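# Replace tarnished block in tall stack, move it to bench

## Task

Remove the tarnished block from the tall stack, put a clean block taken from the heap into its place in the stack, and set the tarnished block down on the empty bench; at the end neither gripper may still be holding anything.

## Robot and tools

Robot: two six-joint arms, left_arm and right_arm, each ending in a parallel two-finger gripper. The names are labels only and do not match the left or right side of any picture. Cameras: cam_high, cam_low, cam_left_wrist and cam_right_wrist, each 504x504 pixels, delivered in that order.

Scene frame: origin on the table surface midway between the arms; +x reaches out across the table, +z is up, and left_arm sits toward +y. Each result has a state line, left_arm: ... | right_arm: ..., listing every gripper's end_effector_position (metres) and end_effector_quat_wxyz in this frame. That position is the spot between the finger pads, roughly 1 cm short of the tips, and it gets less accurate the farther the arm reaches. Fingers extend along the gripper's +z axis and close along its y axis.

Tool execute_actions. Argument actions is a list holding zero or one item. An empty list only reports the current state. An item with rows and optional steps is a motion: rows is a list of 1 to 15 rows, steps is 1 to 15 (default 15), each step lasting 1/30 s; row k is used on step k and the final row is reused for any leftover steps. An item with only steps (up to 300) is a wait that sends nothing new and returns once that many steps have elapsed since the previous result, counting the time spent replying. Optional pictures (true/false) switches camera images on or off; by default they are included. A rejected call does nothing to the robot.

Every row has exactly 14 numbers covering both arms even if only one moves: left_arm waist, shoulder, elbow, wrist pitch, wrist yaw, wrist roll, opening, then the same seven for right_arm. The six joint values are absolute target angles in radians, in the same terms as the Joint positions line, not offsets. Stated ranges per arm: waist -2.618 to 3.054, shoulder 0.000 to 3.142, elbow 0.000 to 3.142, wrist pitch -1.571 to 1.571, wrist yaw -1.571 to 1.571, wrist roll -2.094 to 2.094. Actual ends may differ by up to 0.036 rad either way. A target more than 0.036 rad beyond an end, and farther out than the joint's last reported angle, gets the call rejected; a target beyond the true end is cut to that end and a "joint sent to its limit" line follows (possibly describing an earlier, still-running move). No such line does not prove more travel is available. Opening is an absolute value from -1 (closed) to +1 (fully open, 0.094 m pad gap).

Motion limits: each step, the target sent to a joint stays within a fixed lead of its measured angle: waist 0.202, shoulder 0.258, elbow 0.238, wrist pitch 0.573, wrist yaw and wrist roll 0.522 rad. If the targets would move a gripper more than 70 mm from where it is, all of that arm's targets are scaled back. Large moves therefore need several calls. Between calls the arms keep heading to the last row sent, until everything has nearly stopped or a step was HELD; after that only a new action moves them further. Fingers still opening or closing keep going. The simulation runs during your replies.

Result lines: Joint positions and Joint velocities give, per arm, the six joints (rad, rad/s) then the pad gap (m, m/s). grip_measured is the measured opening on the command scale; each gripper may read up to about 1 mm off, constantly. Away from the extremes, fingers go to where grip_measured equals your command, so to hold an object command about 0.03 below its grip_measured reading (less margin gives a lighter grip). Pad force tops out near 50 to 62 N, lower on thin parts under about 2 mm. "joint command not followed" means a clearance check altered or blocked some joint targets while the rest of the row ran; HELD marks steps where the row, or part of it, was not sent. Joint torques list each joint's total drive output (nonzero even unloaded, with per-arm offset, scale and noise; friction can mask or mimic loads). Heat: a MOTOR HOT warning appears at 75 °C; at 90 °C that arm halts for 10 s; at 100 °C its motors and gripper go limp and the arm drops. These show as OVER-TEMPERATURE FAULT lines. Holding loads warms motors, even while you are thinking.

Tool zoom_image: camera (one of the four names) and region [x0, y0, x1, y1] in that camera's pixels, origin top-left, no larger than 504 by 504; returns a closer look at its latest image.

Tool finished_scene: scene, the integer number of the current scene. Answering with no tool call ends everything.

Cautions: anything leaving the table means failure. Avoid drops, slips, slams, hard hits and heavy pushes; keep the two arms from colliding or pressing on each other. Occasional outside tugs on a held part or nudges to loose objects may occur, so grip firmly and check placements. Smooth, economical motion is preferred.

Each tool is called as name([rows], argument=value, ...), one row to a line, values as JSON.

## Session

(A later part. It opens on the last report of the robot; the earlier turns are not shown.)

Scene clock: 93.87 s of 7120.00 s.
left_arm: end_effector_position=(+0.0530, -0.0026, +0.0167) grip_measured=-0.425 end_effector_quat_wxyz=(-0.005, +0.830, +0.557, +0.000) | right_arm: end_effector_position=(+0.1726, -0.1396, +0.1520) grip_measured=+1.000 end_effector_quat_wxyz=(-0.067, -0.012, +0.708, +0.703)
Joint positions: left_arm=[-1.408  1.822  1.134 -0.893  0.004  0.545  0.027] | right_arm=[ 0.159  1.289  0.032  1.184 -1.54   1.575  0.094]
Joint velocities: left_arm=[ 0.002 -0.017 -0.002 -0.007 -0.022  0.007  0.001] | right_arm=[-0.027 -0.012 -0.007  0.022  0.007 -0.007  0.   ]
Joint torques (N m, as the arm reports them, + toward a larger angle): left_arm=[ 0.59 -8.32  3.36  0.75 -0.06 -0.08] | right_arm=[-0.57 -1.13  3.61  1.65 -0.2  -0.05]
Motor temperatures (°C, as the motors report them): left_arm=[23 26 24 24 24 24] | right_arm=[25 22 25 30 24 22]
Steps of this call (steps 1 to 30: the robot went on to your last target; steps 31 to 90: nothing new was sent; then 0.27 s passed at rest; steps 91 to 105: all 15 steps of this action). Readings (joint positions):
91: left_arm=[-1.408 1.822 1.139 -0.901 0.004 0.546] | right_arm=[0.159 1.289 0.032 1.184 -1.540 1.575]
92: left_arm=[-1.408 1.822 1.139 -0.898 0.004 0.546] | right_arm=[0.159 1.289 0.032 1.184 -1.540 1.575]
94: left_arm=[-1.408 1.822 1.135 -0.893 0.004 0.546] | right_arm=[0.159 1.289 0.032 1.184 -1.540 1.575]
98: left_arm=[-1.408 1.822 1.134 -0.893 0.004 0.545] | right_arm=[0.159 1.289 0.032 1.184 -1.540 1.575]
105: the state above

execute_actions([
  {"rows":[[-1.4,1.815,1.135,-0.89,0,0.54,-0.48,0.15,1.3,0.02,1.2,-1.55,1.57,1],[-1.4,1.815,1.135,-0.89,0,0.54,-0.1,0.15,1.3,0.02,1.2,-1.55,1.57,1],[-1.4,1.815,1.135,-0.89,0,0.54,0,0.15,1.3,0.02,1.2,-1.55,1.57,1],[-1.4,1.815,1.135,-0.89,0,0.54,0,0.15,1.3,0.02,1.2,-1.55,1.57,1],[-1.4,1.815,1.135,-0.89,0,0.54,0,0.15,1.3,0.02,1.2,-1.55,1.57,1],[-1.4,1.78,1.18,-0.94,0,0.54,0,0.15,1.3,0.02,1.2,-1.55,1.57,1],[-1.4,1.76,1.22,-1.0,0,0.54,0,0.15,1.3,0.02,1.2,-1.55,1.57,1],[-1.4,1.74,1.26,-1.06,0,0.54,0,0.15,1.3,0.02,1.2,-1.55,1.57,1],[-1.4,1.72,1.3,-1.12,0,0.54,0,0.15,1.3,0.02,1.2,-1.55,1.57,1],[-1.4,1.71,1.35,-1.18,0,0.54,0,0.15,1.3,0.02,1.2,-1.55,1.57,1],[-1.4,1.7,1.4,-1.24,0,0.54,0,0.15,1.3,0.02,1.2,-1.55,1.57,1],[-1.4,1.7,1.45,-1.3,0,0.54,0,0.15,1.3,0.02,1.2,-1.55,1.57,1]]},
], pictures=false)

execute_actions([
  {"rows":[[-0.115,1.75,1.6,-1.4,0,0,0.5,0.15,1.3,0.02,1.2,-1.55,1.57,1]]},
], pictures=false)

execute_actions([
  {"rows":[[-0.115,2.15,2.08,-1.46,0,0,0.5,0.15,1.3,0.02,1.2,-1.55,1.57,1]]},
], pictures=false)

execute_actions([
  {"steps":15},
])

Scene clock: 106.73 s of 7120.00 s.
left_arm: end_effector_position=(+0.0581, -0.0318, +0.1242) grip_measured=-0.002 end_effector_quat_wxyz=(+0.057, +0.829, +0.556, -0.027) | right_arm: end_effector_position=(+0.1725, -0.1396, +0.1520) grip_measured=+1.000 end_effector_quat_wxyz=(-0.068, -0.013, +0.708, +0.703)
Joint positions: left_arm=[-1.408  1.71   1.433 -1.167  0.002  0.545  0.047] | right_arm=[ 0.159  1.289  0.032  1.184 -1.541  1.575  0.094]
Joint velocities: left_arm=[-0.002 -0.505  0.52  -0.388 -0.066  0.007 -0.   ] | right_arm=[-0.017 -0.002 -0.002  0.007 -0.066 -0.037  0.   ]
Joint torques (N m, as the arm reports them, + toward a larger angle): left_arm=[ 0.59 -6.05  5.75 -0.02 -0.04 -0.07] | right_arm=[-0.56 -1.13  3.6   1.65 -0.21 -0.04]
Motor temperatures (°C, as the motors report them): left_arm=[23 26 24 24 24 24] | right_arm=[25 22 25 30 24 22]
Steps of this call (steps 1 to 15: the robot went on to your last target; steps 16 to 90: nothing new was sent; then 9.37 s passed at rest; steps 91 to 105: all 15 steps of this action). Readings (joint positions):
91: left_arm=[-1.408 1.822 1.134 -0.893 0.004 0.545] | right_arm=[0.159 1.289 0.032 1.184 -1.540 1.575]
92: left_arm=[-1.408 1.822 1.134 -0.893 0.003 0.545] | right_arm=[0.159 1.289 0.032 1.184 -1.540 1.575]
94: left_arm=[-1.408 1.822 1.134 -0.893 0.003 0.545] | right_arm=[0.159 1.289 0.032 1.184 -1.541 1.575]
98: left_arm=[-1.408 1.815 1.163 -0.942 0.002 0.545] | right_arm=[0.159 1.289 0.032 1.184 -1.541 1.575]
105: the state above

Scene clock: 107.23 s of 7120.00 s.
left_arm: end_effector_position=(+0.3114, +0.1689, +0.1510) grip_measured=+0.498 end_effector_quat_wxyz=(+0.035, +0.219, +0.975, -0.008) | right_arm: end_effector_position=(+0.1725, -0.1396, +0.1520) grip_measured=+1.000 end_effector_quat_wxyz=(-0.068, -0.013, +0.708, +0.703)
Joint positions: left_arm=[-0.41   1.748  1.588 -1.339  0.003  0.027  0.07 ] | right_arm=[ 0.159  1.289  0.032  1.184 -1.541  1.575  0.094]
Joint velocities: left_arm=[ 2.078  0.002 -0.012 -0.022 -0.037 -0.168  0.   ] | right_arm=[-0.002 -0.017 -0.007 -0.007  0.022  0.022  0.   ]
Joint torques (N m, as the arm reports them, + toward a larger angle): left_arm=[-0.03 -7.71  7.83 -0.01 -0.04 -0.13] | right_arm=[-0.56 -1.14  3.62  1.65 -0.2  -0.04]
Motor temperatures (°C, as the motors report them): left_arm=[23 26 24 24 24 24] | right_arm=[25 22 25 30 24 22]
Steps of this call (steps 1 to 15: all 15 steps of this action). Readings (joint positions):
1: left_arm=[-1.390 1.705 1.470 -1.208 0.012 0.471] | right_arm=[0.159 1.289 0.032 1.184 -1.541 1.575]
2: left_arm=[-1.350 1.710 1.514 -1.249 0.020 0.381] | right_arm=[0.159 1.289 0.032 1.184 -1.541 1.575]
4: left_arm=[-1.223 1.716 1.572 -1.277 0.020 0.246] | right_arm=[0.159 1.289 0.032 1.184 -1.541 1.575]
8: left_arm=[-0.930 1.725 1.588 -1.310 0.011 0.104] | right_arm=[0.159 1.289 0.032 1.184 -1.541 1.575]
15: the state above

Scene clock: 107.73 s of 7120.00 s.
left_arm: end_effector_position=(+0.4254, +0.2576, +0.1188) grip_measured=+0.498 end_effector_quat_wxyz=(+0.010, +0.061, +0.998, +0.003) | right_arm: end_effector_position=(+0.1725, -0.1396, +0.1520) grip_measured=+1.000 end_effector_quat_wxyz=(-0.068, -0.013, +0.708, +0.703)
Joint positions: left_arm=[-0.109  2.169  2.05  -1.432 -0.006  0.008  0.07 ] | right_arm=[ 0.159  1.289  0.032  1.184 -1.541  1.575  0.094]
Joint velocities: left_arm=[-0.066  0.002  0.056 -0.022  0.022  0.037 -0.   ] | right_arm=[-0.007 -0.002 -0.007 -0.051 -0.066  0.007  0.   ]
Joint torques (N m, as the arm reports them, + toward a larger angle): left_arm=[ -0.32 -12.37   8.99   0.2   -0.01  -0.1 ] | right_arm=[-0.57 -1.14  3.62  1.66 -0.2  -0.05]
Motor temperatures (°C, as the motors report them): left_arm=[23 26 24 24 24 24] | right_arm=[25 22 25 30 24 22]
Steps of this call (steps 1 to 15: all 15 steps of this action). Readings (joint positions):
1: left_arm=[-0.339 1.774 1.623 -1.373 0.001 0.024] | right_arm=[0.159 1.289 0.032 1.184 -1.541 1.575]
2: left_arm=[-0.275 1.823 1.691 -1.406 -0.001 0.021] | right_arm=[0.159 1.289 0.032 1.184 -1.541 1.575]
4: left_arm=[-0.174 1.951 1.843 -1.421 -0.002 0.016] | right_arm=[0.159 1.289 0.032 1.184 -1.541 1.575]
8: left_arm=[-0.089 2.148 2.038 -1.398 -0.010 0.009] | right_arm=[0.159 1.289 0.032 1.184 -1.541 1.575]
15: the state above

Scene clock: 108.23 s of 7120.00 s.
left_arm: end_effector_position=(+0.4234, +0.2569, +0.1192) grip_measured=+0.498 end_effector_quat_wxyz=(+0.006, +0.062, +0.998, +0.002) | right_arm: end_effector_position=(+0.1725, -0.1396, +0.1520) grip_measured=+1.000 end_effector_quat_wxyz=(-0.068, -0.013, +0.708, +0.703)
Joint positions: left_arm=[-0.11   2.169  2.052 -1.442 -0.005  0.007  0.07 ] | right_arm=[ 0.159  1.289  0.032  1.184 -1.541  1.575  0.094]
Joint velocities: left_arm=[-0.002 -0.012  0.002  0.051 -0.051 -0.081 -0.   ] | right_arm=[-0.012 -0.012 -0.002 -0.066 -0.037 -0.007  0.   ]
Joint torques (N m, as the arm reports them, + toward a larger angle): left_arm=[ -0.57 -12.34   9.08   0.2    0.    -0.1 ] | right_arm=[-0.57 -1.13  3.62  1.65 -0.2  -0.05]
Motor temperatures (°C, as the motors report them): left_arm=[23 26 24 24 24 24] | right_arm=[25 22 25 30 24 22]
Steps of this call (steps 1 to 15: the robot went on to your last target). Readings (joint positions):
1: left_arm=[-0.110 2.169 2.052 -1.434 -0.005 0.008] | right_arm=[0.159 1.289 0.032 1.184 -1.541 1.575]
2: left_arm=[-0.110 2.169 2.052 -1.435 -0.005 0.008] | right_arm=[0.159 1.289 0.032 1.184 -1.541 1.575]
4: left_arm=[-0.110 2.169 2.052 -1.438 -0.005 0.007] | right_arm=[0.159 1.289 0.032 1.184 -1.541 1.575]
8: left_arm=[-0.110 2.169 2.052 -1.440 -0.005 0.007] | right_arm=[0.159 1.289 0.032 1.184 -1.541 1.575]
15: the state above
All arms were judged still, so your last target was given up. Only a new action makes them travel on or press farther. Fingers that are still opening or closing keep moving.

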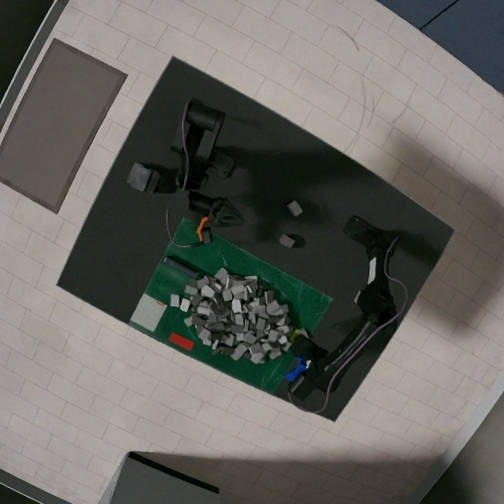

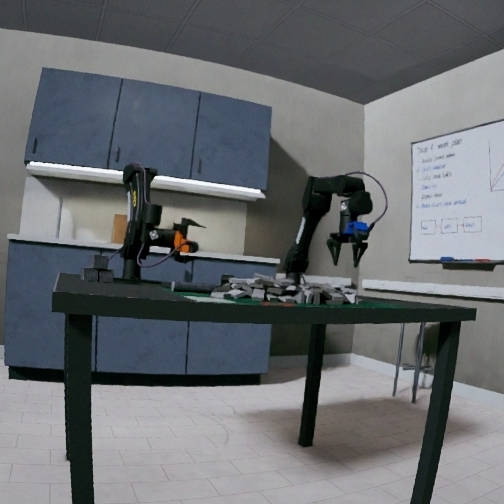

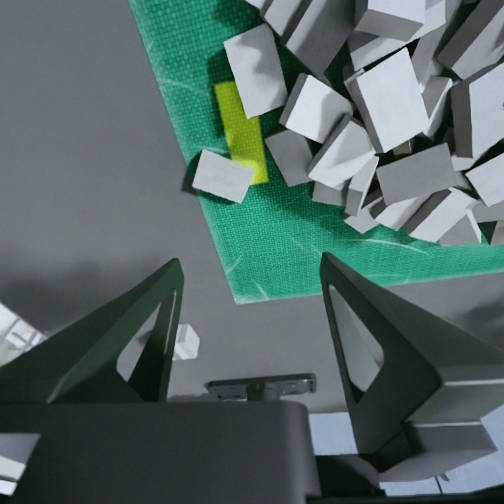

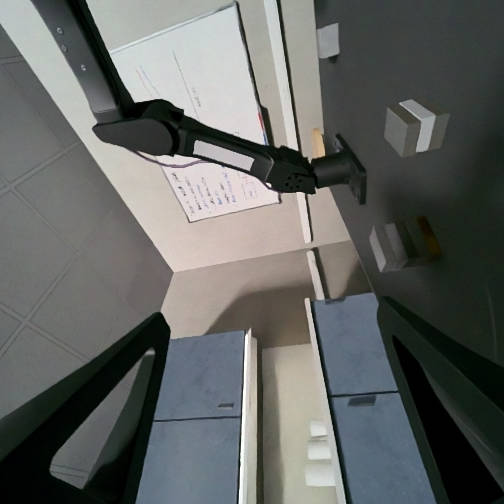

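execute_actions([
  {"rows":[[-0.08,2.17,2.0,-1.38,0,-0.4,0.2,0.2,1.3,0.02,1.2,-1.3,1.57,1],[-0.05,2.17,1.95,-1.3,0,-0.8,0.2,0.2,1.3,0.02,1.2,-1.3,1.57,1],[-0.05,2.17,1.9,-1.24,0,-1.18,0.2,0.2,1.3,0.02,1.2,-1.3,1.57,1],[-0.05,2.17,1.85,-1.18,0,-1.18,0.2,0.2,1.3,0.02,1.2,-1.3,1.57,1],[-0.05,2.17,1.81,-1.17,0,-1.18,0.2,0.2,1.3,0.02,1.2,-1.3,1.57,1],[-0.05,2.17,1.775,-1.17,0,-1.18,0.2,0.2,1.3,0.02,1.2,-1.3,1.57,1]]},
], pictures=false)

execute_actions([
  {"steps":15},
])

Scene clock: 114.90 s of 7120.00 s.
left_arm: end_effector_position=(+0.4167, +0.2833, +0.0479) grip_measured=+0.202 end_effector_quat_wxyz=(-0.011, -0.493, +0.870, +0.007) | right_arm: end_effector_position=(+0.2061, -0.1343, +0.1492) grip_measured=+1.000 end_effector_quat_wxyz=(+0.002, +0.055, +0.711, +0.701)
Joint positions: left_arm=[-0.046  2.178  1.781 -1.2    0.001 -1.084  0.056] | right_arm=[ 0.191  1.289  0.032  1.185 -1.315  1.575  0.094]
Joint velocities: left_arm=[-0.002  0.012 -0.017  0.139  0.007 -0.667  0.001] | right_arm=[-0.007 -0.007  0.012  0.051  0.095 -0.007  0.   ]
Joint torques (N m, as the arm reports them, + toward a larger angle): left_arm=[ -0.52 -11.73   6.29   0.43  -0.06  -0.05] | right_arm=[ 0.7  -1.32  3.77  1.81  0.02 -0.04]
Motor temperatures (°C, as the motors report them): left_arm=[23 27 24 24 24 24] | right_arm=[25 22 25 30 24 22]
Steps of this call (steps 1 to 90: nothing new was sent; then 3.17 s passed at rest; steps 91 to 105: all 15 steps of this action). Readings (joint positions):
91: left_arm=[-0.109 2.169 2.047 -1.436 -0.003 -0.054] | right_arm=[0.166 1.289 0.032 1.184 -1.508 1.575]
92: left_arm=[-0.104 2.167 2.032 -1.416 -0.001 -0.150] | right_arm=[0.178 1.289 0.032 1.184 -1.466 1.575]
94: left_arm=[-0.086 2.159 1.965 -1.342 0.001 -0.348] | right_arm=[0.188 1.289 0.032 1.185 -1.408 1.575]
98: left_arm=[-0.049 2.165 1.810 -1.244 0.001 -0.744] | right_arm=[0.191 1.289 0.032 1.185 -1.347 1.575]
105: the state above

Scene clock: 115.40 s of 7120.00 s.
left_arm: end_effector_position=(+0.4211, +0.2831, +0.0478) grip_measured=+0.202 end_effector_quat_wxyz=(-0.004, -0.530, +0.848, +0.002) | right_arm: end_effector_position=(+0.2075, -0.1344, +0.1491) grip_measured=+1.000 end_effector_quat_wxyz=(+0.004, +0.058, +0.711, +0.700)
Joint positions: left_arm=[-0.046  2.178  1.781 -1.183  0.001 -1.17   0.056] | right_arm=[ 0.191  1.289  0.032  1.185 -1.307  1.575  0.094]
Joint velocities: left_arm=[-0.002 -0.002 -0.002  0.022 -0.022  0.037 -0.001] | right_arm=[-0.012  0.002 -0.007 -0.022  0.022  0.007  0.   ]
Joint torques (N m, as the arm reports them, + toward a larger angle): left_arm=[ -0.4  -11.77   6.19   0.4   -0.05  -0.15] | right_arm=[ 0.71 -1.3   3.74  1.83  0.01 -0.05]
Motor temperatures (°C, as the motors report them): left_arm=[23 28 24 24 24 24] | right_arm=[25 22 25 30 24 22]
Steps of this call (steps 1 to 15: the robot went on to your last target). Readings (joint positions):
1: left_arm=[-0.046 2.178 1.781 -1.197 0.001 -1.102] | right_arm=[0.191 1.289 0.032 1.185 -1.313 1.575]
2: left_arm=[-0.046 2.178 1.781 -1.194 0.001 -1.116] | right_arm=[0.191 1.289 0.032 1.185 -1.312 1.575]
4: left_arm=[-0.046 2.178 1.781 -1.189 0.001 -1.137] | right_arm=[0.191 1.289 0.032 1.185 -1.310 1.575]
8: left_arm=[-0.046 2.178 1.781 -1.185 0.001 -1.158] | right_arm=[0.191 1.289 0.032 1.185 -1.308 1.575]
15: the state above

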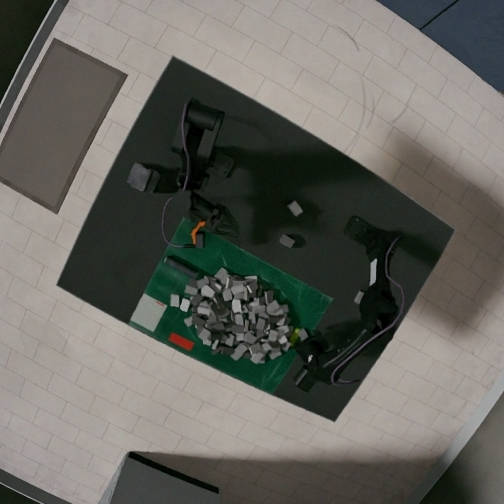

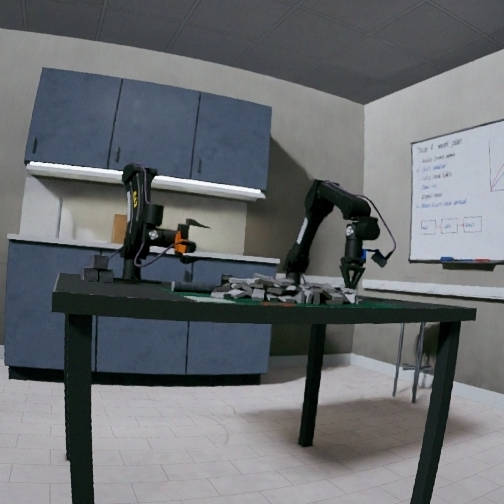

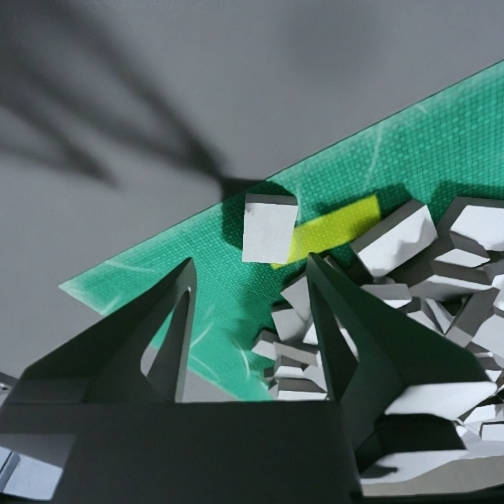

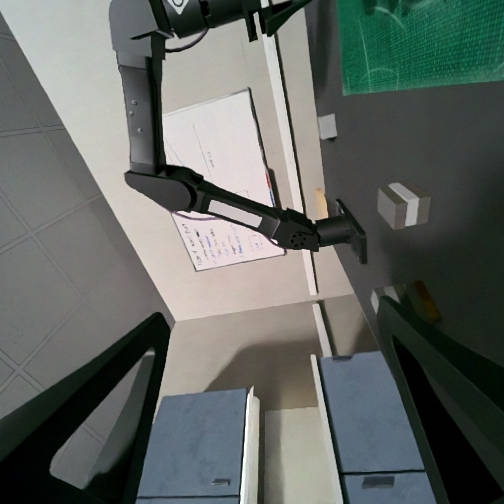

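execute_actions([
  {"rows":[[-0.065,2.18,1.775,-1.13,0,-1.15,0.1,0.2,1.3,0.02,1.2,-1.3,1.57,1],[-0.065,2.19,1.775,-1.1,0,-1.15,0.1,0.2,1.3,0.02,1.2,-1.3,1.57,1],[-0.065,2.2,1.775,-1.09,0,-1.15,0.1,0.2,1.3,0.02,1.2,-1.3,1.57,1],[-0.065,2.21,1.775,-1.09,0,-1.15,0.1,0.2,1.3,0.02,1.2,-1.3,1.57,1],[-0.065,2.22,1.775,-1.09,0,-1.15,0.1,0.2,1.3,0.02,1.2,-1.3,1.57,1],[-0.065,2.23,1.775,-1.09,0,-1.15,0.1,0.2,1.3,0.02,1.2,-1.3,1.57,1],[-0.065,2.24,1.775,-1.09,0,-1.15,0.1,0.2,1.3,0.02,1.2,-1.3,1.57,1],[-0.065,2.25,1.775,-1.09,0,-1.15,0.1,0.2,1.3,0.02,1.2,-1.3,1.57,1]]},
], pictures=false)

execute_actions([
  {"steps":8},
])

Scene clock: 121.53 s of 7120.00 s.
left_arm: end_effector_position=(+0.4351, +0.2776, +0.0232) grip_measured=+0.102 end_effector_quat_wxyz=(+0.003, -0.520, +0.854, -0.003) | right_arm: end_effector_position=(+0.2075, -0.1344, +0.1491) grip_measured=+1.000 end_effector_quat_wxyz=(+0.004, +0.058, +0.711, +0.700)
Joint positions: left_arm=[-0.057  2.238  1.781 -1.105  0.001 -1.158  0.052] | right_arm=[ 0.191  1.289  0.032  1.185 -1.307  1.575  0.094]
Joint velocities: left_arm=[ 0.002 -0.012  0.007  0.051  0.037  0.022  0.001] | right_arm=[ 0.012  0.002 -0.007 -0.051  0.022  0.037  0.   ]
Joint torques (N m, as the arm reports them, + toward a larger angle): left_arm=[ -0.79 -10.84   5.95   0.48  -0.05   0.09] | right_arm=[ 0.69 -1.32  3.77  1.83  0.   -0.05]
Motor temperatures (°C, as the motors report them): left_arm=[23 28 24 24 24 24] | right_arm=[25 22 25 30 24 22]
Steps of this call (steps 1 to 15: the robot went on to your last target; steps 16 to 90: nothing new was sent; then 2.63 s passed at rest; steps 91 to 105: all 15 steps of this action). Readings (joint positions):
91: left_arm=[-0.047 2.178 1.781 -1.179 0.001 -1.171] | right_arm=[0.191 1.289 0.032 1.185 -1.307 1.575]
92: left_arm=[-0.048 2.178 1.781 -1.170 0.001 -1.168] | right_arm=[0.191 1.289 0.032 1.185 -1.307 1.575]
94: left_arm=[-0.052 2.178 1.781 -1.146 0.001 -1.164] | right_arm=[0.191 1.289 0.032 1.185 -1.307 1.575]
98: left_arm=[-0.057 2.194 1.781 -1.116 0.001 -1.160] | right_arm=[0.191 1.289 0.032 1.185 -1.307 1.575]
105: the state above

Scene clock: 121.80 s of 7120.00 s.
left_arm: end_effector_position=(+0.4359, +0.2775, +0.0233) grip_measured=+0.102 end_effector_quat_wxyz=(+0.004, -0.520, +0.854, -0.004) | right_arm: end_effector_position=(+0.2075, -0.1344, +0.1491) grip_measured=+1.000 end_effector_quat_wxyz=(+0.004, +0.058, +0.711, +0.700)
Joint positions: left_arm=[-0.057  2.238  1.781 -1.102  0.001 -1.157  0.052] | right_arm=[ 0.191  1.289  0.032  1.185 -1.307  1.575  0.094]
Joint velocities: left_arm=[ 0.002  0.002 -0.002 -0.007  0.022 -0.007  0.   ] | right_arm=[ 0.002 -0.007 -0.017 -0.095  0.007 -0.022  0.   ]
Joint torques (N m, as the arm reports them, + toward a larger angle): left_arm=[ -0.77 -10.76   6.25   0.46  -0.04   0.07] | right_arm=[ 0.69 -1.29  3.75  1.82  0.   -0.05]
Motor temperatures (°C, as the motors report them): left_arm=[23 28 24 24 24 24] | right_arm=[25 22 25 30 24 22]
Steps of this call (steps 1 to 8: the robot went on to your last target). Readings (joint positions):
1: left_arm=[-0.057 2.238 1.781 -1.105 0.001 -1.158] | right_arm=[0.191 1.289 0.032 1.185 -1.307 1.575]
2: left_arm=[-0.057 2.238 1.781 -1.104 0.001 -1.158] | right_arm=[0.191 1.289 0.032 1.185 -1.307 1.575]
4: left_arm=[-0.057 2.238 1.781 -1.103 0.001 -1.157] | right_arm=[0.191 1.289 0.032 1.185 -1.307 1.575]
8: the state above

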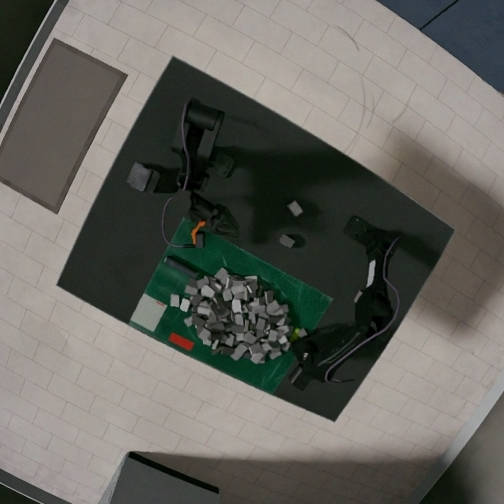

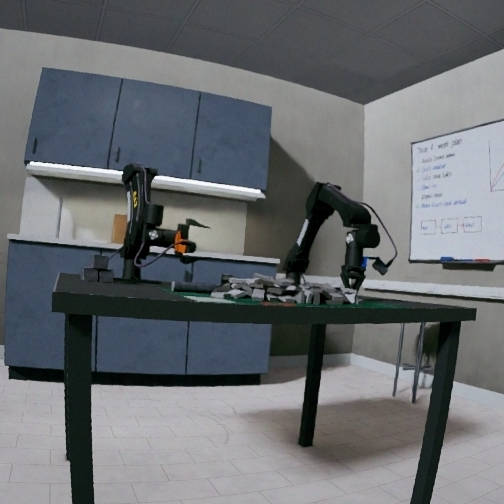

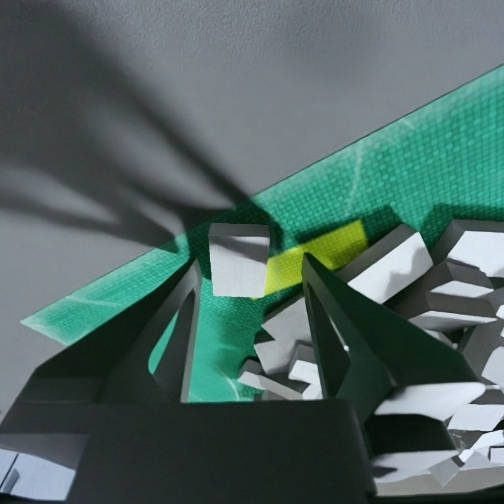

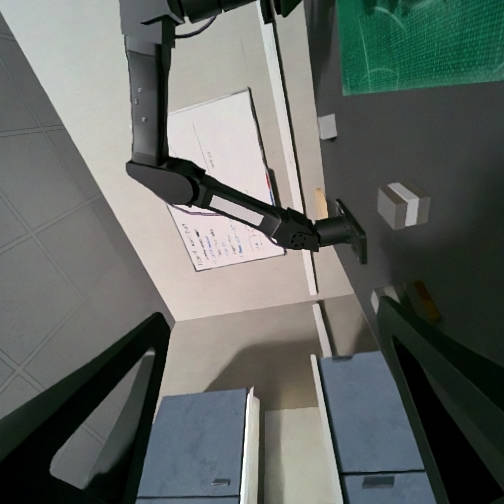

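execute_actions([
  {"rows":[[-0.06,2.24,1.728,-1.075,0,-1.15,0,0.2,1.3,0.02,1.2,-1.3,1.57,1]]},
], pictures=false)

execute_actions([
  {"rows":[[-0.06,2.24,1.74,-1.075,0,-1.15,-0.48,0.2,1.3,0.02,1.2,-1.3,1.57,1]]},
])

Scene clock: 124.07 s of 7120.00 s.
left_arm: end_effector_position=(+0.4296, +0.2779, +0.0154) grip_measured=+0.002 end_effector_quat_wxyz=(-0.003, -0.520, +0.854, +0.001) | right_arm: end_effector_position=(+0.2075, -0.1344, +0.1491) grip_measured=+1.000 end_effector_quat_wxyz=(+0.004, +0.058, +0.711, +0.700)
Joint positions: left_arm=[-0.057  2.238  1.749 -1.088  0.001 -1.157  0.047] | right_arm=[ 0.191  1.289  0.032  1.185 -1.307  1.575  0.094]
Joint velocities: left_arm=[-0.007  0.002 -0.007 -0.007 -0.022  0.051  0.   ] | right_arm=[-0.002  0.002 -0.002 -0.051 -0.066 -0.022  0.   ]
Joint torques (N m, as the arm reports them, + toward a larger angle): left_arm=[ -0.4  -11.44   4.85   0.45  -0.05   0.07] | right_arm=[ 0.71 -1.3   3.76  1.83 -0.01 -0.05]
Motor temperatures (°C, as the motors report them): left_arm=[23 28 24 24 24 24] | right_arm=[25 22 25 30 24 22]
Steps of this call (steps 1 to 15: the robot went on to your last target; steps 16 to 53: nothing new was sent; steps 54 to 68: all 15 steps of this action). Readings (joint positions):
54: left_arm=[-0.057 2.238 1.777 -1.097 0.001 -1.157] | right_arm=[0.191 1.289 0.032 1.185 -1.307 1.575]
55: left_arm=[-0.057 2.238 1.772 -1.093 0.001 -1.157] | right_arm=[0.191 1.289 0.032 1.185 -1.307 1.575]
57: left_arm=[-0.057 2.238 1.758 -1.089 0.001 -1.157] | right_arm=[0.191 1.289 0.032 1.185 -1.307 1.575]
61: left_arm=[-0.057 2.238 1.749 -1.089 0.001 -1.157] | right_arm=[0.191 1.289 0.032 1.185 -1.307 1.575]
68: the state above

Scene clock: 124.57 s of 7120.00 s.
left_arm: end_effector_position=(+0.4299, +0.2778, +0.0154) grip_measured=-0.435 end_effector_quat_wxyz=(-0.002, -0.520, +0.854, +0.001) | right_arm: end_effector_position=(+0.2075, -0.1344, +0.1491) grip_measured=+1.000 end_effector_quat_wxyz=(+0.004, +0.058, +0.711, +0.700)
Joint positions: left_arm=[-0.057  2.238  1.749 -1.086  0.002 -1.157  0.027] | right_arm=[ 0.191  1.289  0.032  1.185 -1.307  1.575  0.094]
Joint velocities: left_arm=[-0.007  0.007 -0.007  0.022  0.022 -0.037 -0.001] | right_arm=[-0.007  0.012 -0.002 -0.051 -0.007  0.051  0.   ]
Joint torques (N m, as the arm reports them, + toward a larger angle): left_arm=[ -0.39 -11.39   5.91   0.43  -0.06   0.07] | right_arm=[ 0.69 -1.29  3.75  1.82  0.01 -0.05]
Motor temperatures (°C, as the motors report them): left_arm=[23 28 24 24 24 24] | right_arm=[25 22 25 30 24 22]
Steps of this call (steps 1 to 15: all 15 steps of this action). Readings (joint positions):
1: left_arm=[-0.057 2.238 1.749 -1.088 0.001 -1.157] | right_arm=[0.191 1.289 0.032 1.185 -1.307 1.575]
2: left_arm=[-0.057 2.238 1.749 -1.088 0.001 -1.157] | right_arm=[0.191 1.289 0.032 1.185 -1.307 1.575]
4: left_arm=[-0.057 2.238 1.749 -1.087 0.002 -1.157] | right_arm=[0.191 1.289 0.032 1.185 -1.307 1.575]
8: left_arm=[-0.057 2.238 1.749 -1.086 0.002 -1.157] | right_arm=[0.191 1.289 0.032 1.185 -1.307 1.575]
15: the state above

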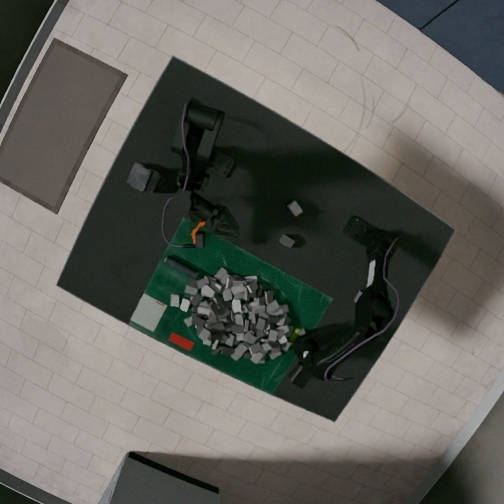

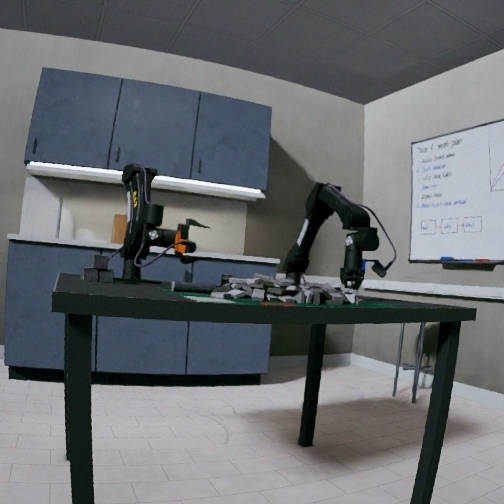

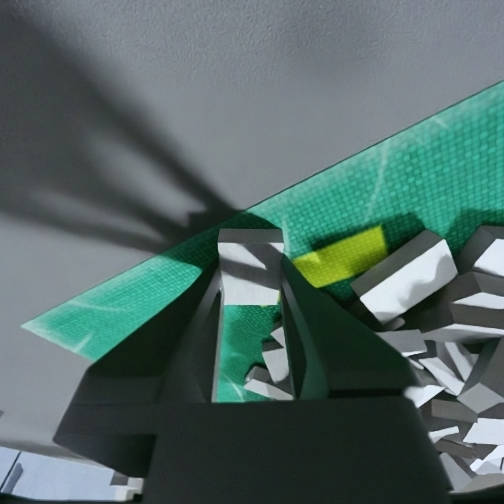

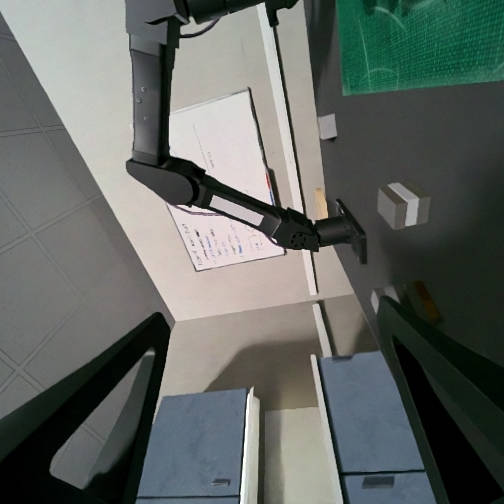

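execute_actions([
  {"rows":[[-0.06,2.18,1.76,-1.12,0,-1.15,-0.48,0.2,1.3,0.02,1.2,-1.3,1.57,1],[-0.06,2.13,1.76,-1.17,0,-1.15,-0.48,0.2,1.3,0.02,1.2,-1.3,1.57,1],[-0.06,2.08,1.74,-1.2,0,-1.1,-0.48,0.2,1.3,0.02,1.2,-1.3,1.57,1],[-0.06,2.02,1.7,-1.22,0,-1.0,-0.48,0.2,1.3,0.02,1.2,-1.3,1.57,1],[-0.08,1.96,1.65,-1.22,0,-0.9,-0.48,0.2,1.3,0.02,1.2,-1.3,1.57,1],[-0.11,1.9,1.6,-1.22,0,-0.8,-0.48,0.2,1.3,0.02,1.2,-1.3,1.57,1],[-0.15,1.84,1.54,-1.22,0,-0.7,-0.48,0.2,1.3,0.02,1.2,-1.3,1.57,1],[-0.2,1.78,1.48,-1.22,0,-0.6,-0.48,0.2,1.3,0.02,1.2,-1.3,1.57,1],[-0.26,1.73,1.42,-1.22,0,-0.5,-0.48,0.2,1.3,0.02,1.2,-1.3,1.57,1],[-0.33,1.7,1.37,-1.22,0,-0.4,-0.48,0.2,1.3,0.02,1.2,-1.3,1.57,1],[-1.0,1.7,1.36,-1.21,0,0.56,-0.48,0.2,1.3,0.02,1.2,-1.3,1.57,1]]},
], pictures=false)

execute_actions([
  {"steps":15},
], pictures=false)

execute_actions([
  {"rows":[[-1.028,1.72,1.33,-1.17,0,0.56,-0.48,0.2,1.3,0.02,1.2,-1.3,1.57,1],[-1.028,1.73,1.31,-1.14,0,0.56,-0.48,0.2,1.3,0.02,1.2,-1.3,1.57,1],[-1.028,1.74,1.29,-1.11,0,0.56,-0.48,0.2,1.3,0.02,1.2,-1.3,1.57,1],[-1.028,1.75,1.27,-1.08,0,0.56,-0.48,0.2,1.3,0.02,1.2,-1.3,1.57,1],[-1.028,1.755,1.25,-1.05,0,0.56,-0.48,0.2,1.3,0.02,1.2,-1.3,1.57,1],[-1.028,1.76,1.23,-1.03,0,0.56,-0.48,0.2,1.3,0.02,1.2,-1.3,1.57,1],[-1.028,1.765,1.21,-1.02,0,0.56,-0.48,0.2,1.3,0.02,1.2,-1.3,1.57,1]]},
], pictures=false)

execute_actions([
  {"steps":10},
])

zoom_image(camera="cam_right_wrist", region=[300, 130, 450, 280])

Scene clock: 135.53 s of 7120.00 s.
left_arm: end_effector_position=(+0.3024, +0.1545, +0.1243) grip_measured=-0.436 end_effector_quat_wxyz=(+0.056, +0.055, +0.997, -0.020) | right_arm: end_effector_position=(+0.2075, -0.1344, +0.1491) grip_measured=+1.000 end_effector_quat_wxyz=(+0.004, +0.058, +0.711, +0.700)
Joint positions: left_arm=[-0.466  1.693  1.414 -1.173 -0.008 -0.361  0.026] | right_arm=[ 0.191  1.289  0.032  1.185 -1.307  1.575  0.094]
Joint velocities: left_arm=[-2.02   0.007 -0.33  -0.051 -0.007  2.806  0.   ] | right_arm=[-0.007  0.007  0.022  0.007 -0.007  0.022  0.   ]
Joint torques (N m, as the arm reports them, + toward a larger angle): left_arm=[-0.83 -6.68  4.54  0.19  0.01  0.  ] | right_arm=[ 0.71 -1.29  3.77  1.83 -0.01 -0.05]
Motor temperatures (°C, as the motors report them): left_arm=[23 29 24 24 24 24] | right_arm=[25 22 25 30 24 22]
Steps of this call (steps 1 to 15: the robot went on to your last target; steps 16 to 90: nothing new was sent; then 7.47 s passed at rest; steps 91 to 105: all 15 steps of this action). Readings (joint positions):
91: left_arm=[-0.057 2.236 1.749 -1.087 0.002 -1.157] | right_arm=[0.191 1.289 0.032 1.185 -1.307 1.575]
92: left_arm=[-0.057 2.228 1.749 -1.093 0.002 -1.157] | right_arm=[0.191 1.289 0.032 1.185 -1.307 1.575]
94: left_arm=[-0.057 2.182 1.734 -1.115 0.002 -1.125] | right_arm=[0.191 1.289 0.032 1.185 -1.307 1.575]
98: left_arm=[-0.088 1.952 1.607 -1.139 -0.005 -0.930] | right_arm=[0.191 1.289 0.032 1.185 -1.307 1.575]
105: the state above

Scene clock: 136.03 s of 7120.00 s.
left_arm: end_effector_position=(+0.1735, +0.0315, +0.1115) grip_measured=-0.436 end_effector_quat_wxyz=(+0.028, +0.690, +0.724, -0.011) | right_arm: end_effector_position=(+0.2075, -0.1344, +0.1491) grip_measured=+1.000 end_effector_quat_wxyz=(+0.004, +0.058, +0.711, +0.700)
Joint positions: left_arm=[-1.007  1.702  1.38  -1.188  0.008  0.509  0.026] | right_arm=[ 0.191  1.289  0.032  1.185 -1.307  1.575  0.094]
Joint velocities: left_arm=[ 0.076  0.007 -0.012 -0.022 -0.022  0.344  0.   ] | right_arm=[-0.002 -0.012  0.012 -0.066 -0.051 -0.095  0.   ]
Joint torques (N m, as the arm reports them, + toward a larger angle): left_arm=[-0.16 -7.53  5.26  0.28  0.01  0.02] | right_arm=[ 0.7  -1.32  3.78  1.82  0.   -0.06]
Motor temperatures (°C, as the motors report them): left_arm=[23 29 24 24 24 24] | right_arm=[25 22 25 30 24 22]
Steps of this call (steps 1 to 15: the robot went on to your last target). Readings (joint positions):
1: left_arm=[-0.539 1.694 1.403 -1.173 -0.007 -0.263] | right_arm=[0.191 1.289 0.032 1.185 -1.307 1.575]
2: left_arm=[-0.613 1.697 1.392 -1.173 -0.006 -0.163] | right_arm=[0.191 1.289 0.032 1.185 -1.307 1.575]
4: left_arm=[-0.762 1.701 1.381 -1.173 -0.004 0.035] | right_arm=[0.191 1.289 0.032 1.185 -1.307 1.575]
8: left_arm=[-1.008 1.702 1.380 -1.173 0.014 0.341] | right_arm=[0.191 1.289 0.032 1.185 -1.307 1.575]
15: the state above

Scene clock: 136.53 s of 7120.00 s.
left_arm: end_effector_position=(+0.1627, +0.0438, +0.0531) grip_measured=-0.436 end_effector_quat_wxyz=(-0.013, +0.709, +0.705, +0.002) | right_arm: end_effector_position=(+0.2075, -0.1344, +0.1491) grip_measured=+1.000 end_effector_quat_wxyz=(+0.004, +0.058, +0.711, +0.700)
Joint positions: left_arm=[-1.02   1.765  1.218 -1.05   0.002  0.551  0.026] | right_arm=[ 0.191  1.289  0.032  1.185 -1.307  1.575  0.094]
Joint velocities: left_arm=[-0.002  0.002  0.002  0.125 -0.051 -0.051  0.001] | right_arm=[-0.012  0.002  0.027  0.007 -0.037  0.022  0.   ]
Joint torques (N m, as the arm reports them, + toward a larger angle): left_arm=[-0.84 -7.66  5.71  0.35 -0.05  0.15] | right_arm=[ 0.73 -1.3   3.76  1.82  0.01 -0.05]
Motor temperatures (°C, as the motors report them): left_arm=[23 28 24 24 24 24] | right_arm=[25 22 25 30 24 22]
Steps of this call (steps 1 to 15: all 15 steps of this action). Readings (joint positions):
1: left_arm=[-1.007 1.702 1.375 -1.186 0.005 0.518] | right_arm=[0.191 1.289 0.032 1.185 -1.307 1.575]
2: left_arm=[-1.009 1.702 1.367 -1.178 0.003 0.525] | right_arm=[0.191 1.289 0.032 1.185 -1.307 1.575]
4: left_arm=[-1.015 1.705 1.333 -1.152 0.003 0.535] | right_arm=[0.191 1.289 0.032 1.185 -1.307 1.575]
8: left_arm=[-1.020 1.737 1.251 -1.086 0.003 0.545] | right_arm=[0.191 1.289 0.032 1.185 -1.307 1.575]
15: the state above

Scene clock: 136.87 s of 7120.00 s.
left_arm: end_effector_position=(+0.1645, +0.0407, +0.0530) grip_measured=-0.436 end_effector_quat_wxyz=(-0.006, +0.710, +0.705, +0.000) | right_arm: end_effector_position=(+0.2075, -0.1344, +0.1491) grip_measured=+1.000 end_effector_quat_wxyz=(+0.004, +0.058, +0.711, +0.700)
Joint positions: left_arm=[-1.02   1.765  1.218 -1.036  0.002  0.552  0.026] | right_arm=[ 0.191  1.289  0.032  1.185 -1.307  1.575  0.094]
Joint velocities: left_arm=[-0.007  0.007  0.007 -0.037  0.066 -0.022  0.   ] | right_arm=[-0.017  0.007 -0.007  0.007 -0.007  0.007  0.   ]
Joint torques (N m, as the arm reports them, + toward a larger angle): left_arm=[-0.84 -7.43  5.93  0.44 -0.05  0.07] | right_arm=[ 0.69 -1.31  3.78  1.82  0.   -0.05]
Motor temperatures (°C, as the motors report them): left_arm=[23 28 24 24 24 24] | right_arm=[25 22 25 30 24 22]
Steps of this call (steps 1 to 10: the robot went on to your last target). Readings (joint positions):
1: left_arm=[-1.020 1.765 1.218 -1.046 0.002 0.551] | right_arm=[0.191 1.289 0.032 1.185 -1.307 1.575]
2: left_arm=[-1.020 1.765 1.218 -1.044 0.002 0.551] | right_arm=[0.191 1.289 0.032 1.185 -1.307 1.575]
4: left_arm=[-1.020 1.765 1.218 -1.040 0.002 0.552] | right_arm=[0.191 1.289 0.032 1.185 -1.307 1.575]
8: left_arm=[-1.020 1.765 1.218 -1.036 0.002 0.552] | right_arm=[0.191 1.289 0.032 1.185 -1.307 1.575]
10: the state above

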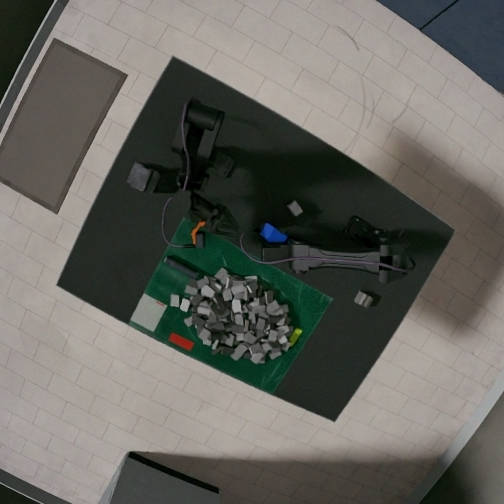

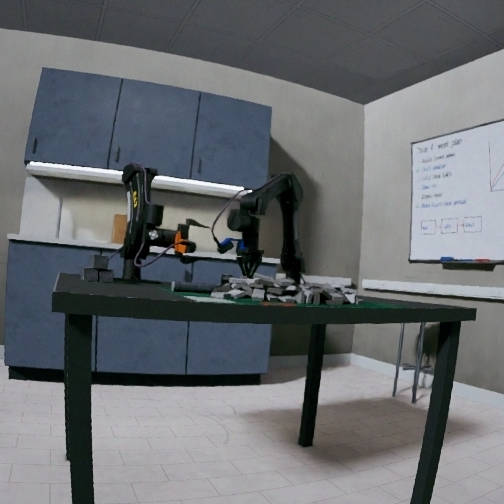

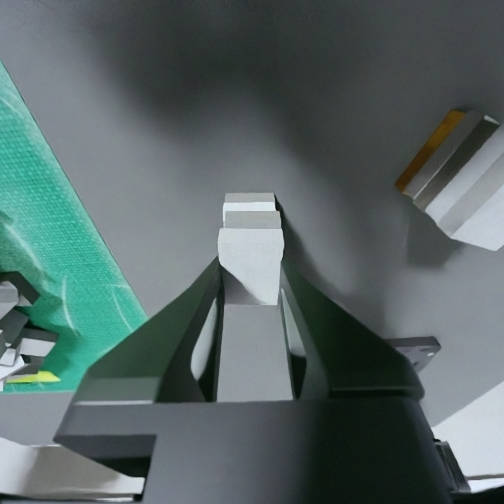

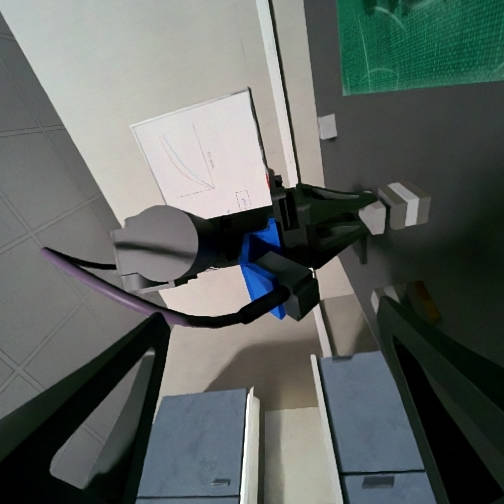

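Region (300, 130, 450, 280) of cam_right_wrist's 504x504 image, scaled by 3.360, with more detail than that image has.

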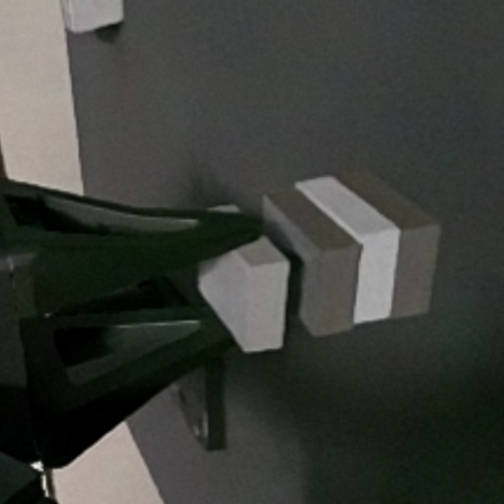

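execute_actions([
  {"rows":[[-1.028,1.765,1.195,-0.99,0,0.56,-0.48,0.2,1.3,0.02,1.2,-1.3,1.57,1],[-1.028,1.765,1.185,-0.975,0,0.56,-0.48,0.2,1.3,0.02,1.2,-1.3,1.57,1],[-1.028,1.765,1.175,-0.975,0,0.56,-0.48,0.2,1.3,0.02,1.2,-1.3,1.57,1],[-1.028,1.765,1.165,-0.975,0,0.56,-0.48,0.2,1.3,0.02,1.2,-1.3,1.57,1]]},
])

zoom_image(camera="cam_right_wrist", region=[300, 130, 450, 280])

Scene clock: 139.87 s of 7120.00 s.
left_arm: end_effector_position=(+0.1605, +0.0376, +0.0446) grip_measured=-0.436 end_effector_quat_wxyz=(+0.001, +0.715, +0.699, -0.001) | right_arm: end_effector_position=(+0.2075, -0.1344, +0.1491) grip_measured=+1.000 end_effector_quat_wxyz=(+0.004, +0.058, +0.711, +0.700)
Joint positions: left_arm=[-1.036  1.765  1.183 -0.987  0.002  0.553  0.027] | right_arm=[ 0.191  1.289  0.032  1.185 -1.307  1.575  0.094]
Joint velocities: left_arm=[-0.017 -0.017  0.002 -0.007  0.066 -0.037 -0.   ] | right_arm=[-0.012  0.007  0.002 -0.007  0.066 -0.037  0.   ]
Joint torques (N m, as the arm reports them, + toward a larger angle): left_arm=[ 0.6  -7.72  5.03  0.45 -0.04  0.06] | right_arm=[ 0.7  -1.3   3.75  1.82 -0.01 -0.05]
Motor temperatures (°C, as the motors report them): left_arm=[23 28 24 24 24 24] | right_arm=[25 22 25 30 24 22]
Steps of this call (steps 1 to 30: the robot went on to your last target; steps 31 to 75: nothing new was sent; steps 76 to 90: all 15 steps of this action). Readings (joint positions):
76: left_arm=[-1.036 1.765 1.218 -1.001 0.002 0.553] | right_arm=[0.191 1.289 0.032 1.185 -1.307 1.575]
77: left_arm=[-1.036 1.765 1.218 -1.000 0.002 0.553] | right_arm=[0.191 1.289 0.032 1.185 -1.307 1.575]
79: left_arm=[-1.036 1.765 1.209 -0.991 0.002 0.553] | right_arm=[0.191 1.289 0.032 1.185 -1.307 1.575]
83: left_arm=[-1.036 1.765 1.185 -0.987 0.002 0.553] | right_arm=[0.191 1.289 0.032 1.185 -1.307 1.575]
90: the state above

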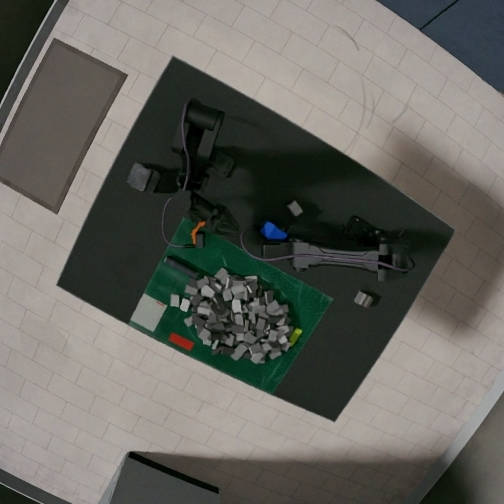

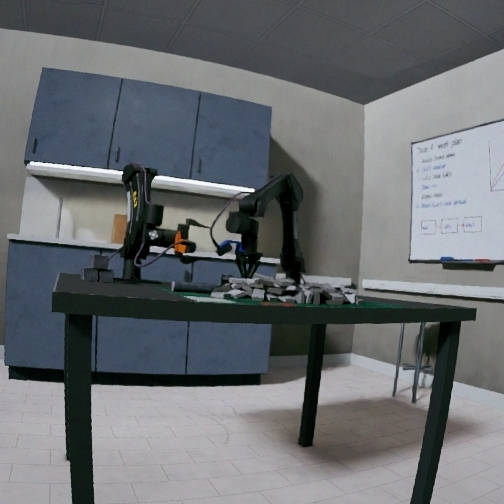

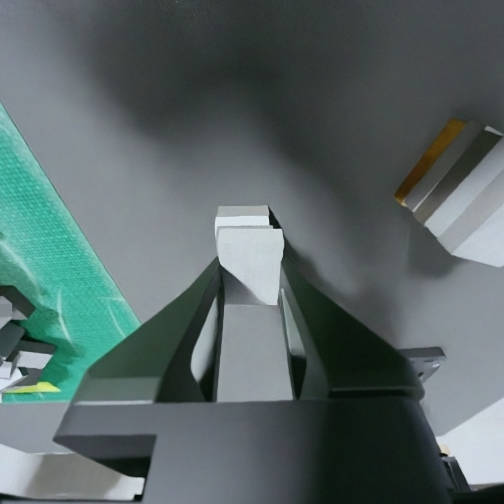

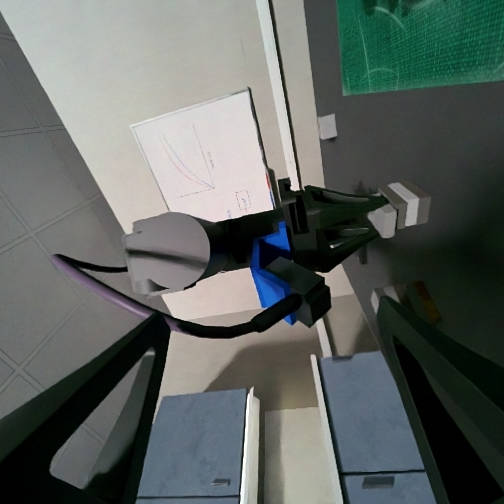

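Region (300, 130, 450, 280) of cam_right_wrist's 504x504 image, scaled by 3.360, with more detail than that image has.

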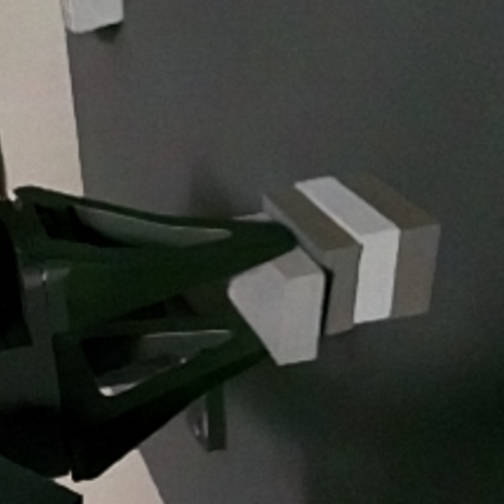

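A tug shifted it. Correct the waist.

execute_actions([
  {"rows":[[-1.007,1.755,1.2,-1.008,0,0.56,-0.48,0.2,1.3,0.02,1.2,-1.3,1.57,1]]},
])

zoom_image(camera="cam_right_wrist", region=[300, 130, 450, 280])

Scene clock: 141.90 s of 7120.00 s.
left_arm: end_effector_position=(+0.1664, +0.0417, +0.0446) grip_measured=-0.436 end_effector_quat_wxyz=(-0.000, +0.708, +0.706, -0.000) | right_arm: end_effector_position=(+0.2075, -0.1344, +0.1491) grip_measured=+1.000 end_effector_quat_wxyz=(+0.004, +0.058, +0.711, +0.700)
Joint positions: left_arm=[-1.014  1.765  1.183 -0.989  0.     0.553  0.027] | right_arm=[ 0.191  1.289  0.032  1.185 -1.307  1.575  0.094]
Joint velocities: left_arm=[ 0.002 -0.012  0.007 -0.037  0.022 -0.007  0.001] | right_arm=[ 0.027 -0.017 -0.012  0.007 -0.022 -0.022  0.   ]
Joint torques (N m, as the arm reports them, + toward a larger angle): left_arm=[ 0.55 -8.22  7.91  0.15 -0.02  0.05] | right_arm=[ 0.69 -1.3   3.76  1.82  0.   -0.05]
Motor temperatures (°C, as the motors report them): left_arm=[23 28 24 24 24 24] | right_arm=[25 22 25 30 24 22]
Steps of this call (steps 1 to 15: the robot went on to your last target; steps 16 to 46: nothing new was sent; steps 47 to 61: all 15 steps of this action). Readings (joint positions):
47: left_arm=[-1.034 1.765 1.183 -0.987 0.002 0.553] | right_arm=[0.191 1.289 0.032 1.185 -1.307 1.575]
48: left_arm=[-1.030 1.765 1.183 -0.987 0.002 0.553] | right_arm=[0.191 1.289 0.032 1.185 -1.307 1.575]
50: left_arm=[-1.020 1.765 1.183 -0.988 0.002 0.553] | right_arm=[0.191 1.289 0.032 1.185 -1.307 1.575]
54: left_arm=[-1.014 1.765 1.183 -0.988 0.000 0.553] | right_arm=[0.191 1.289 0.032 1.185 -1.307 1.575]
61: the state above

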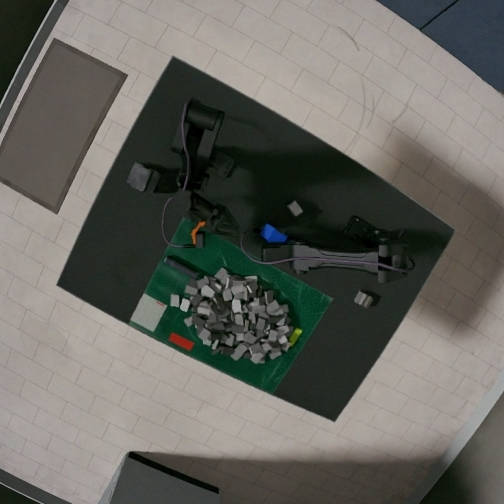

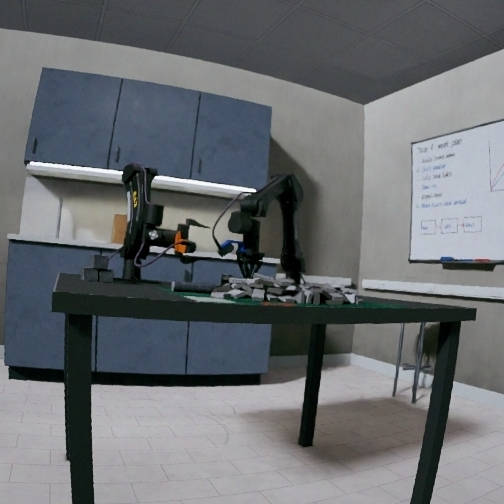

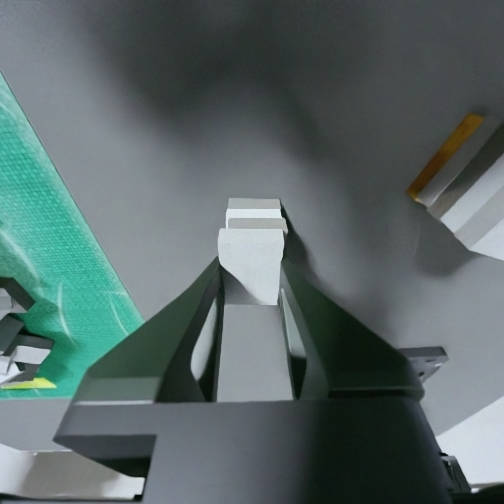

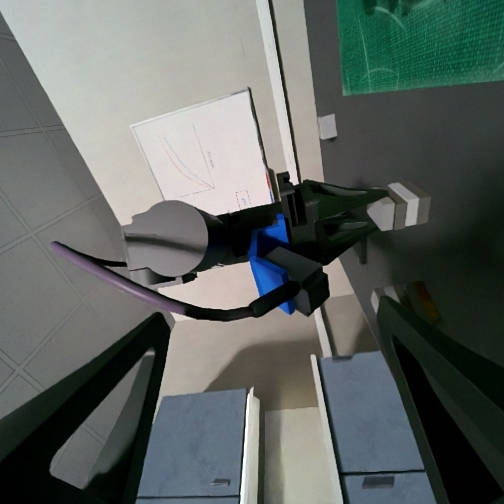

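Region (300, 130, 450, 280) of cam_right_wrist's 504x504 image, scaled by 3.360, with more detail than that image has.

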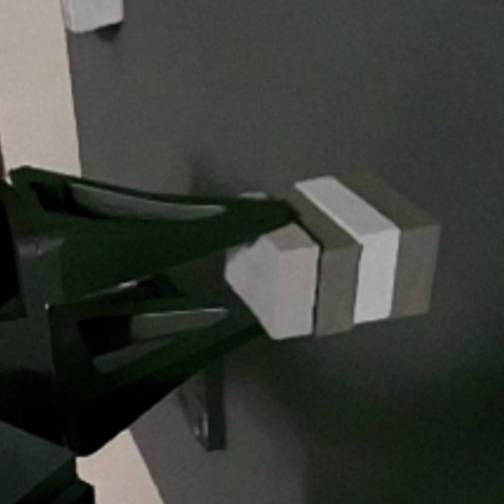

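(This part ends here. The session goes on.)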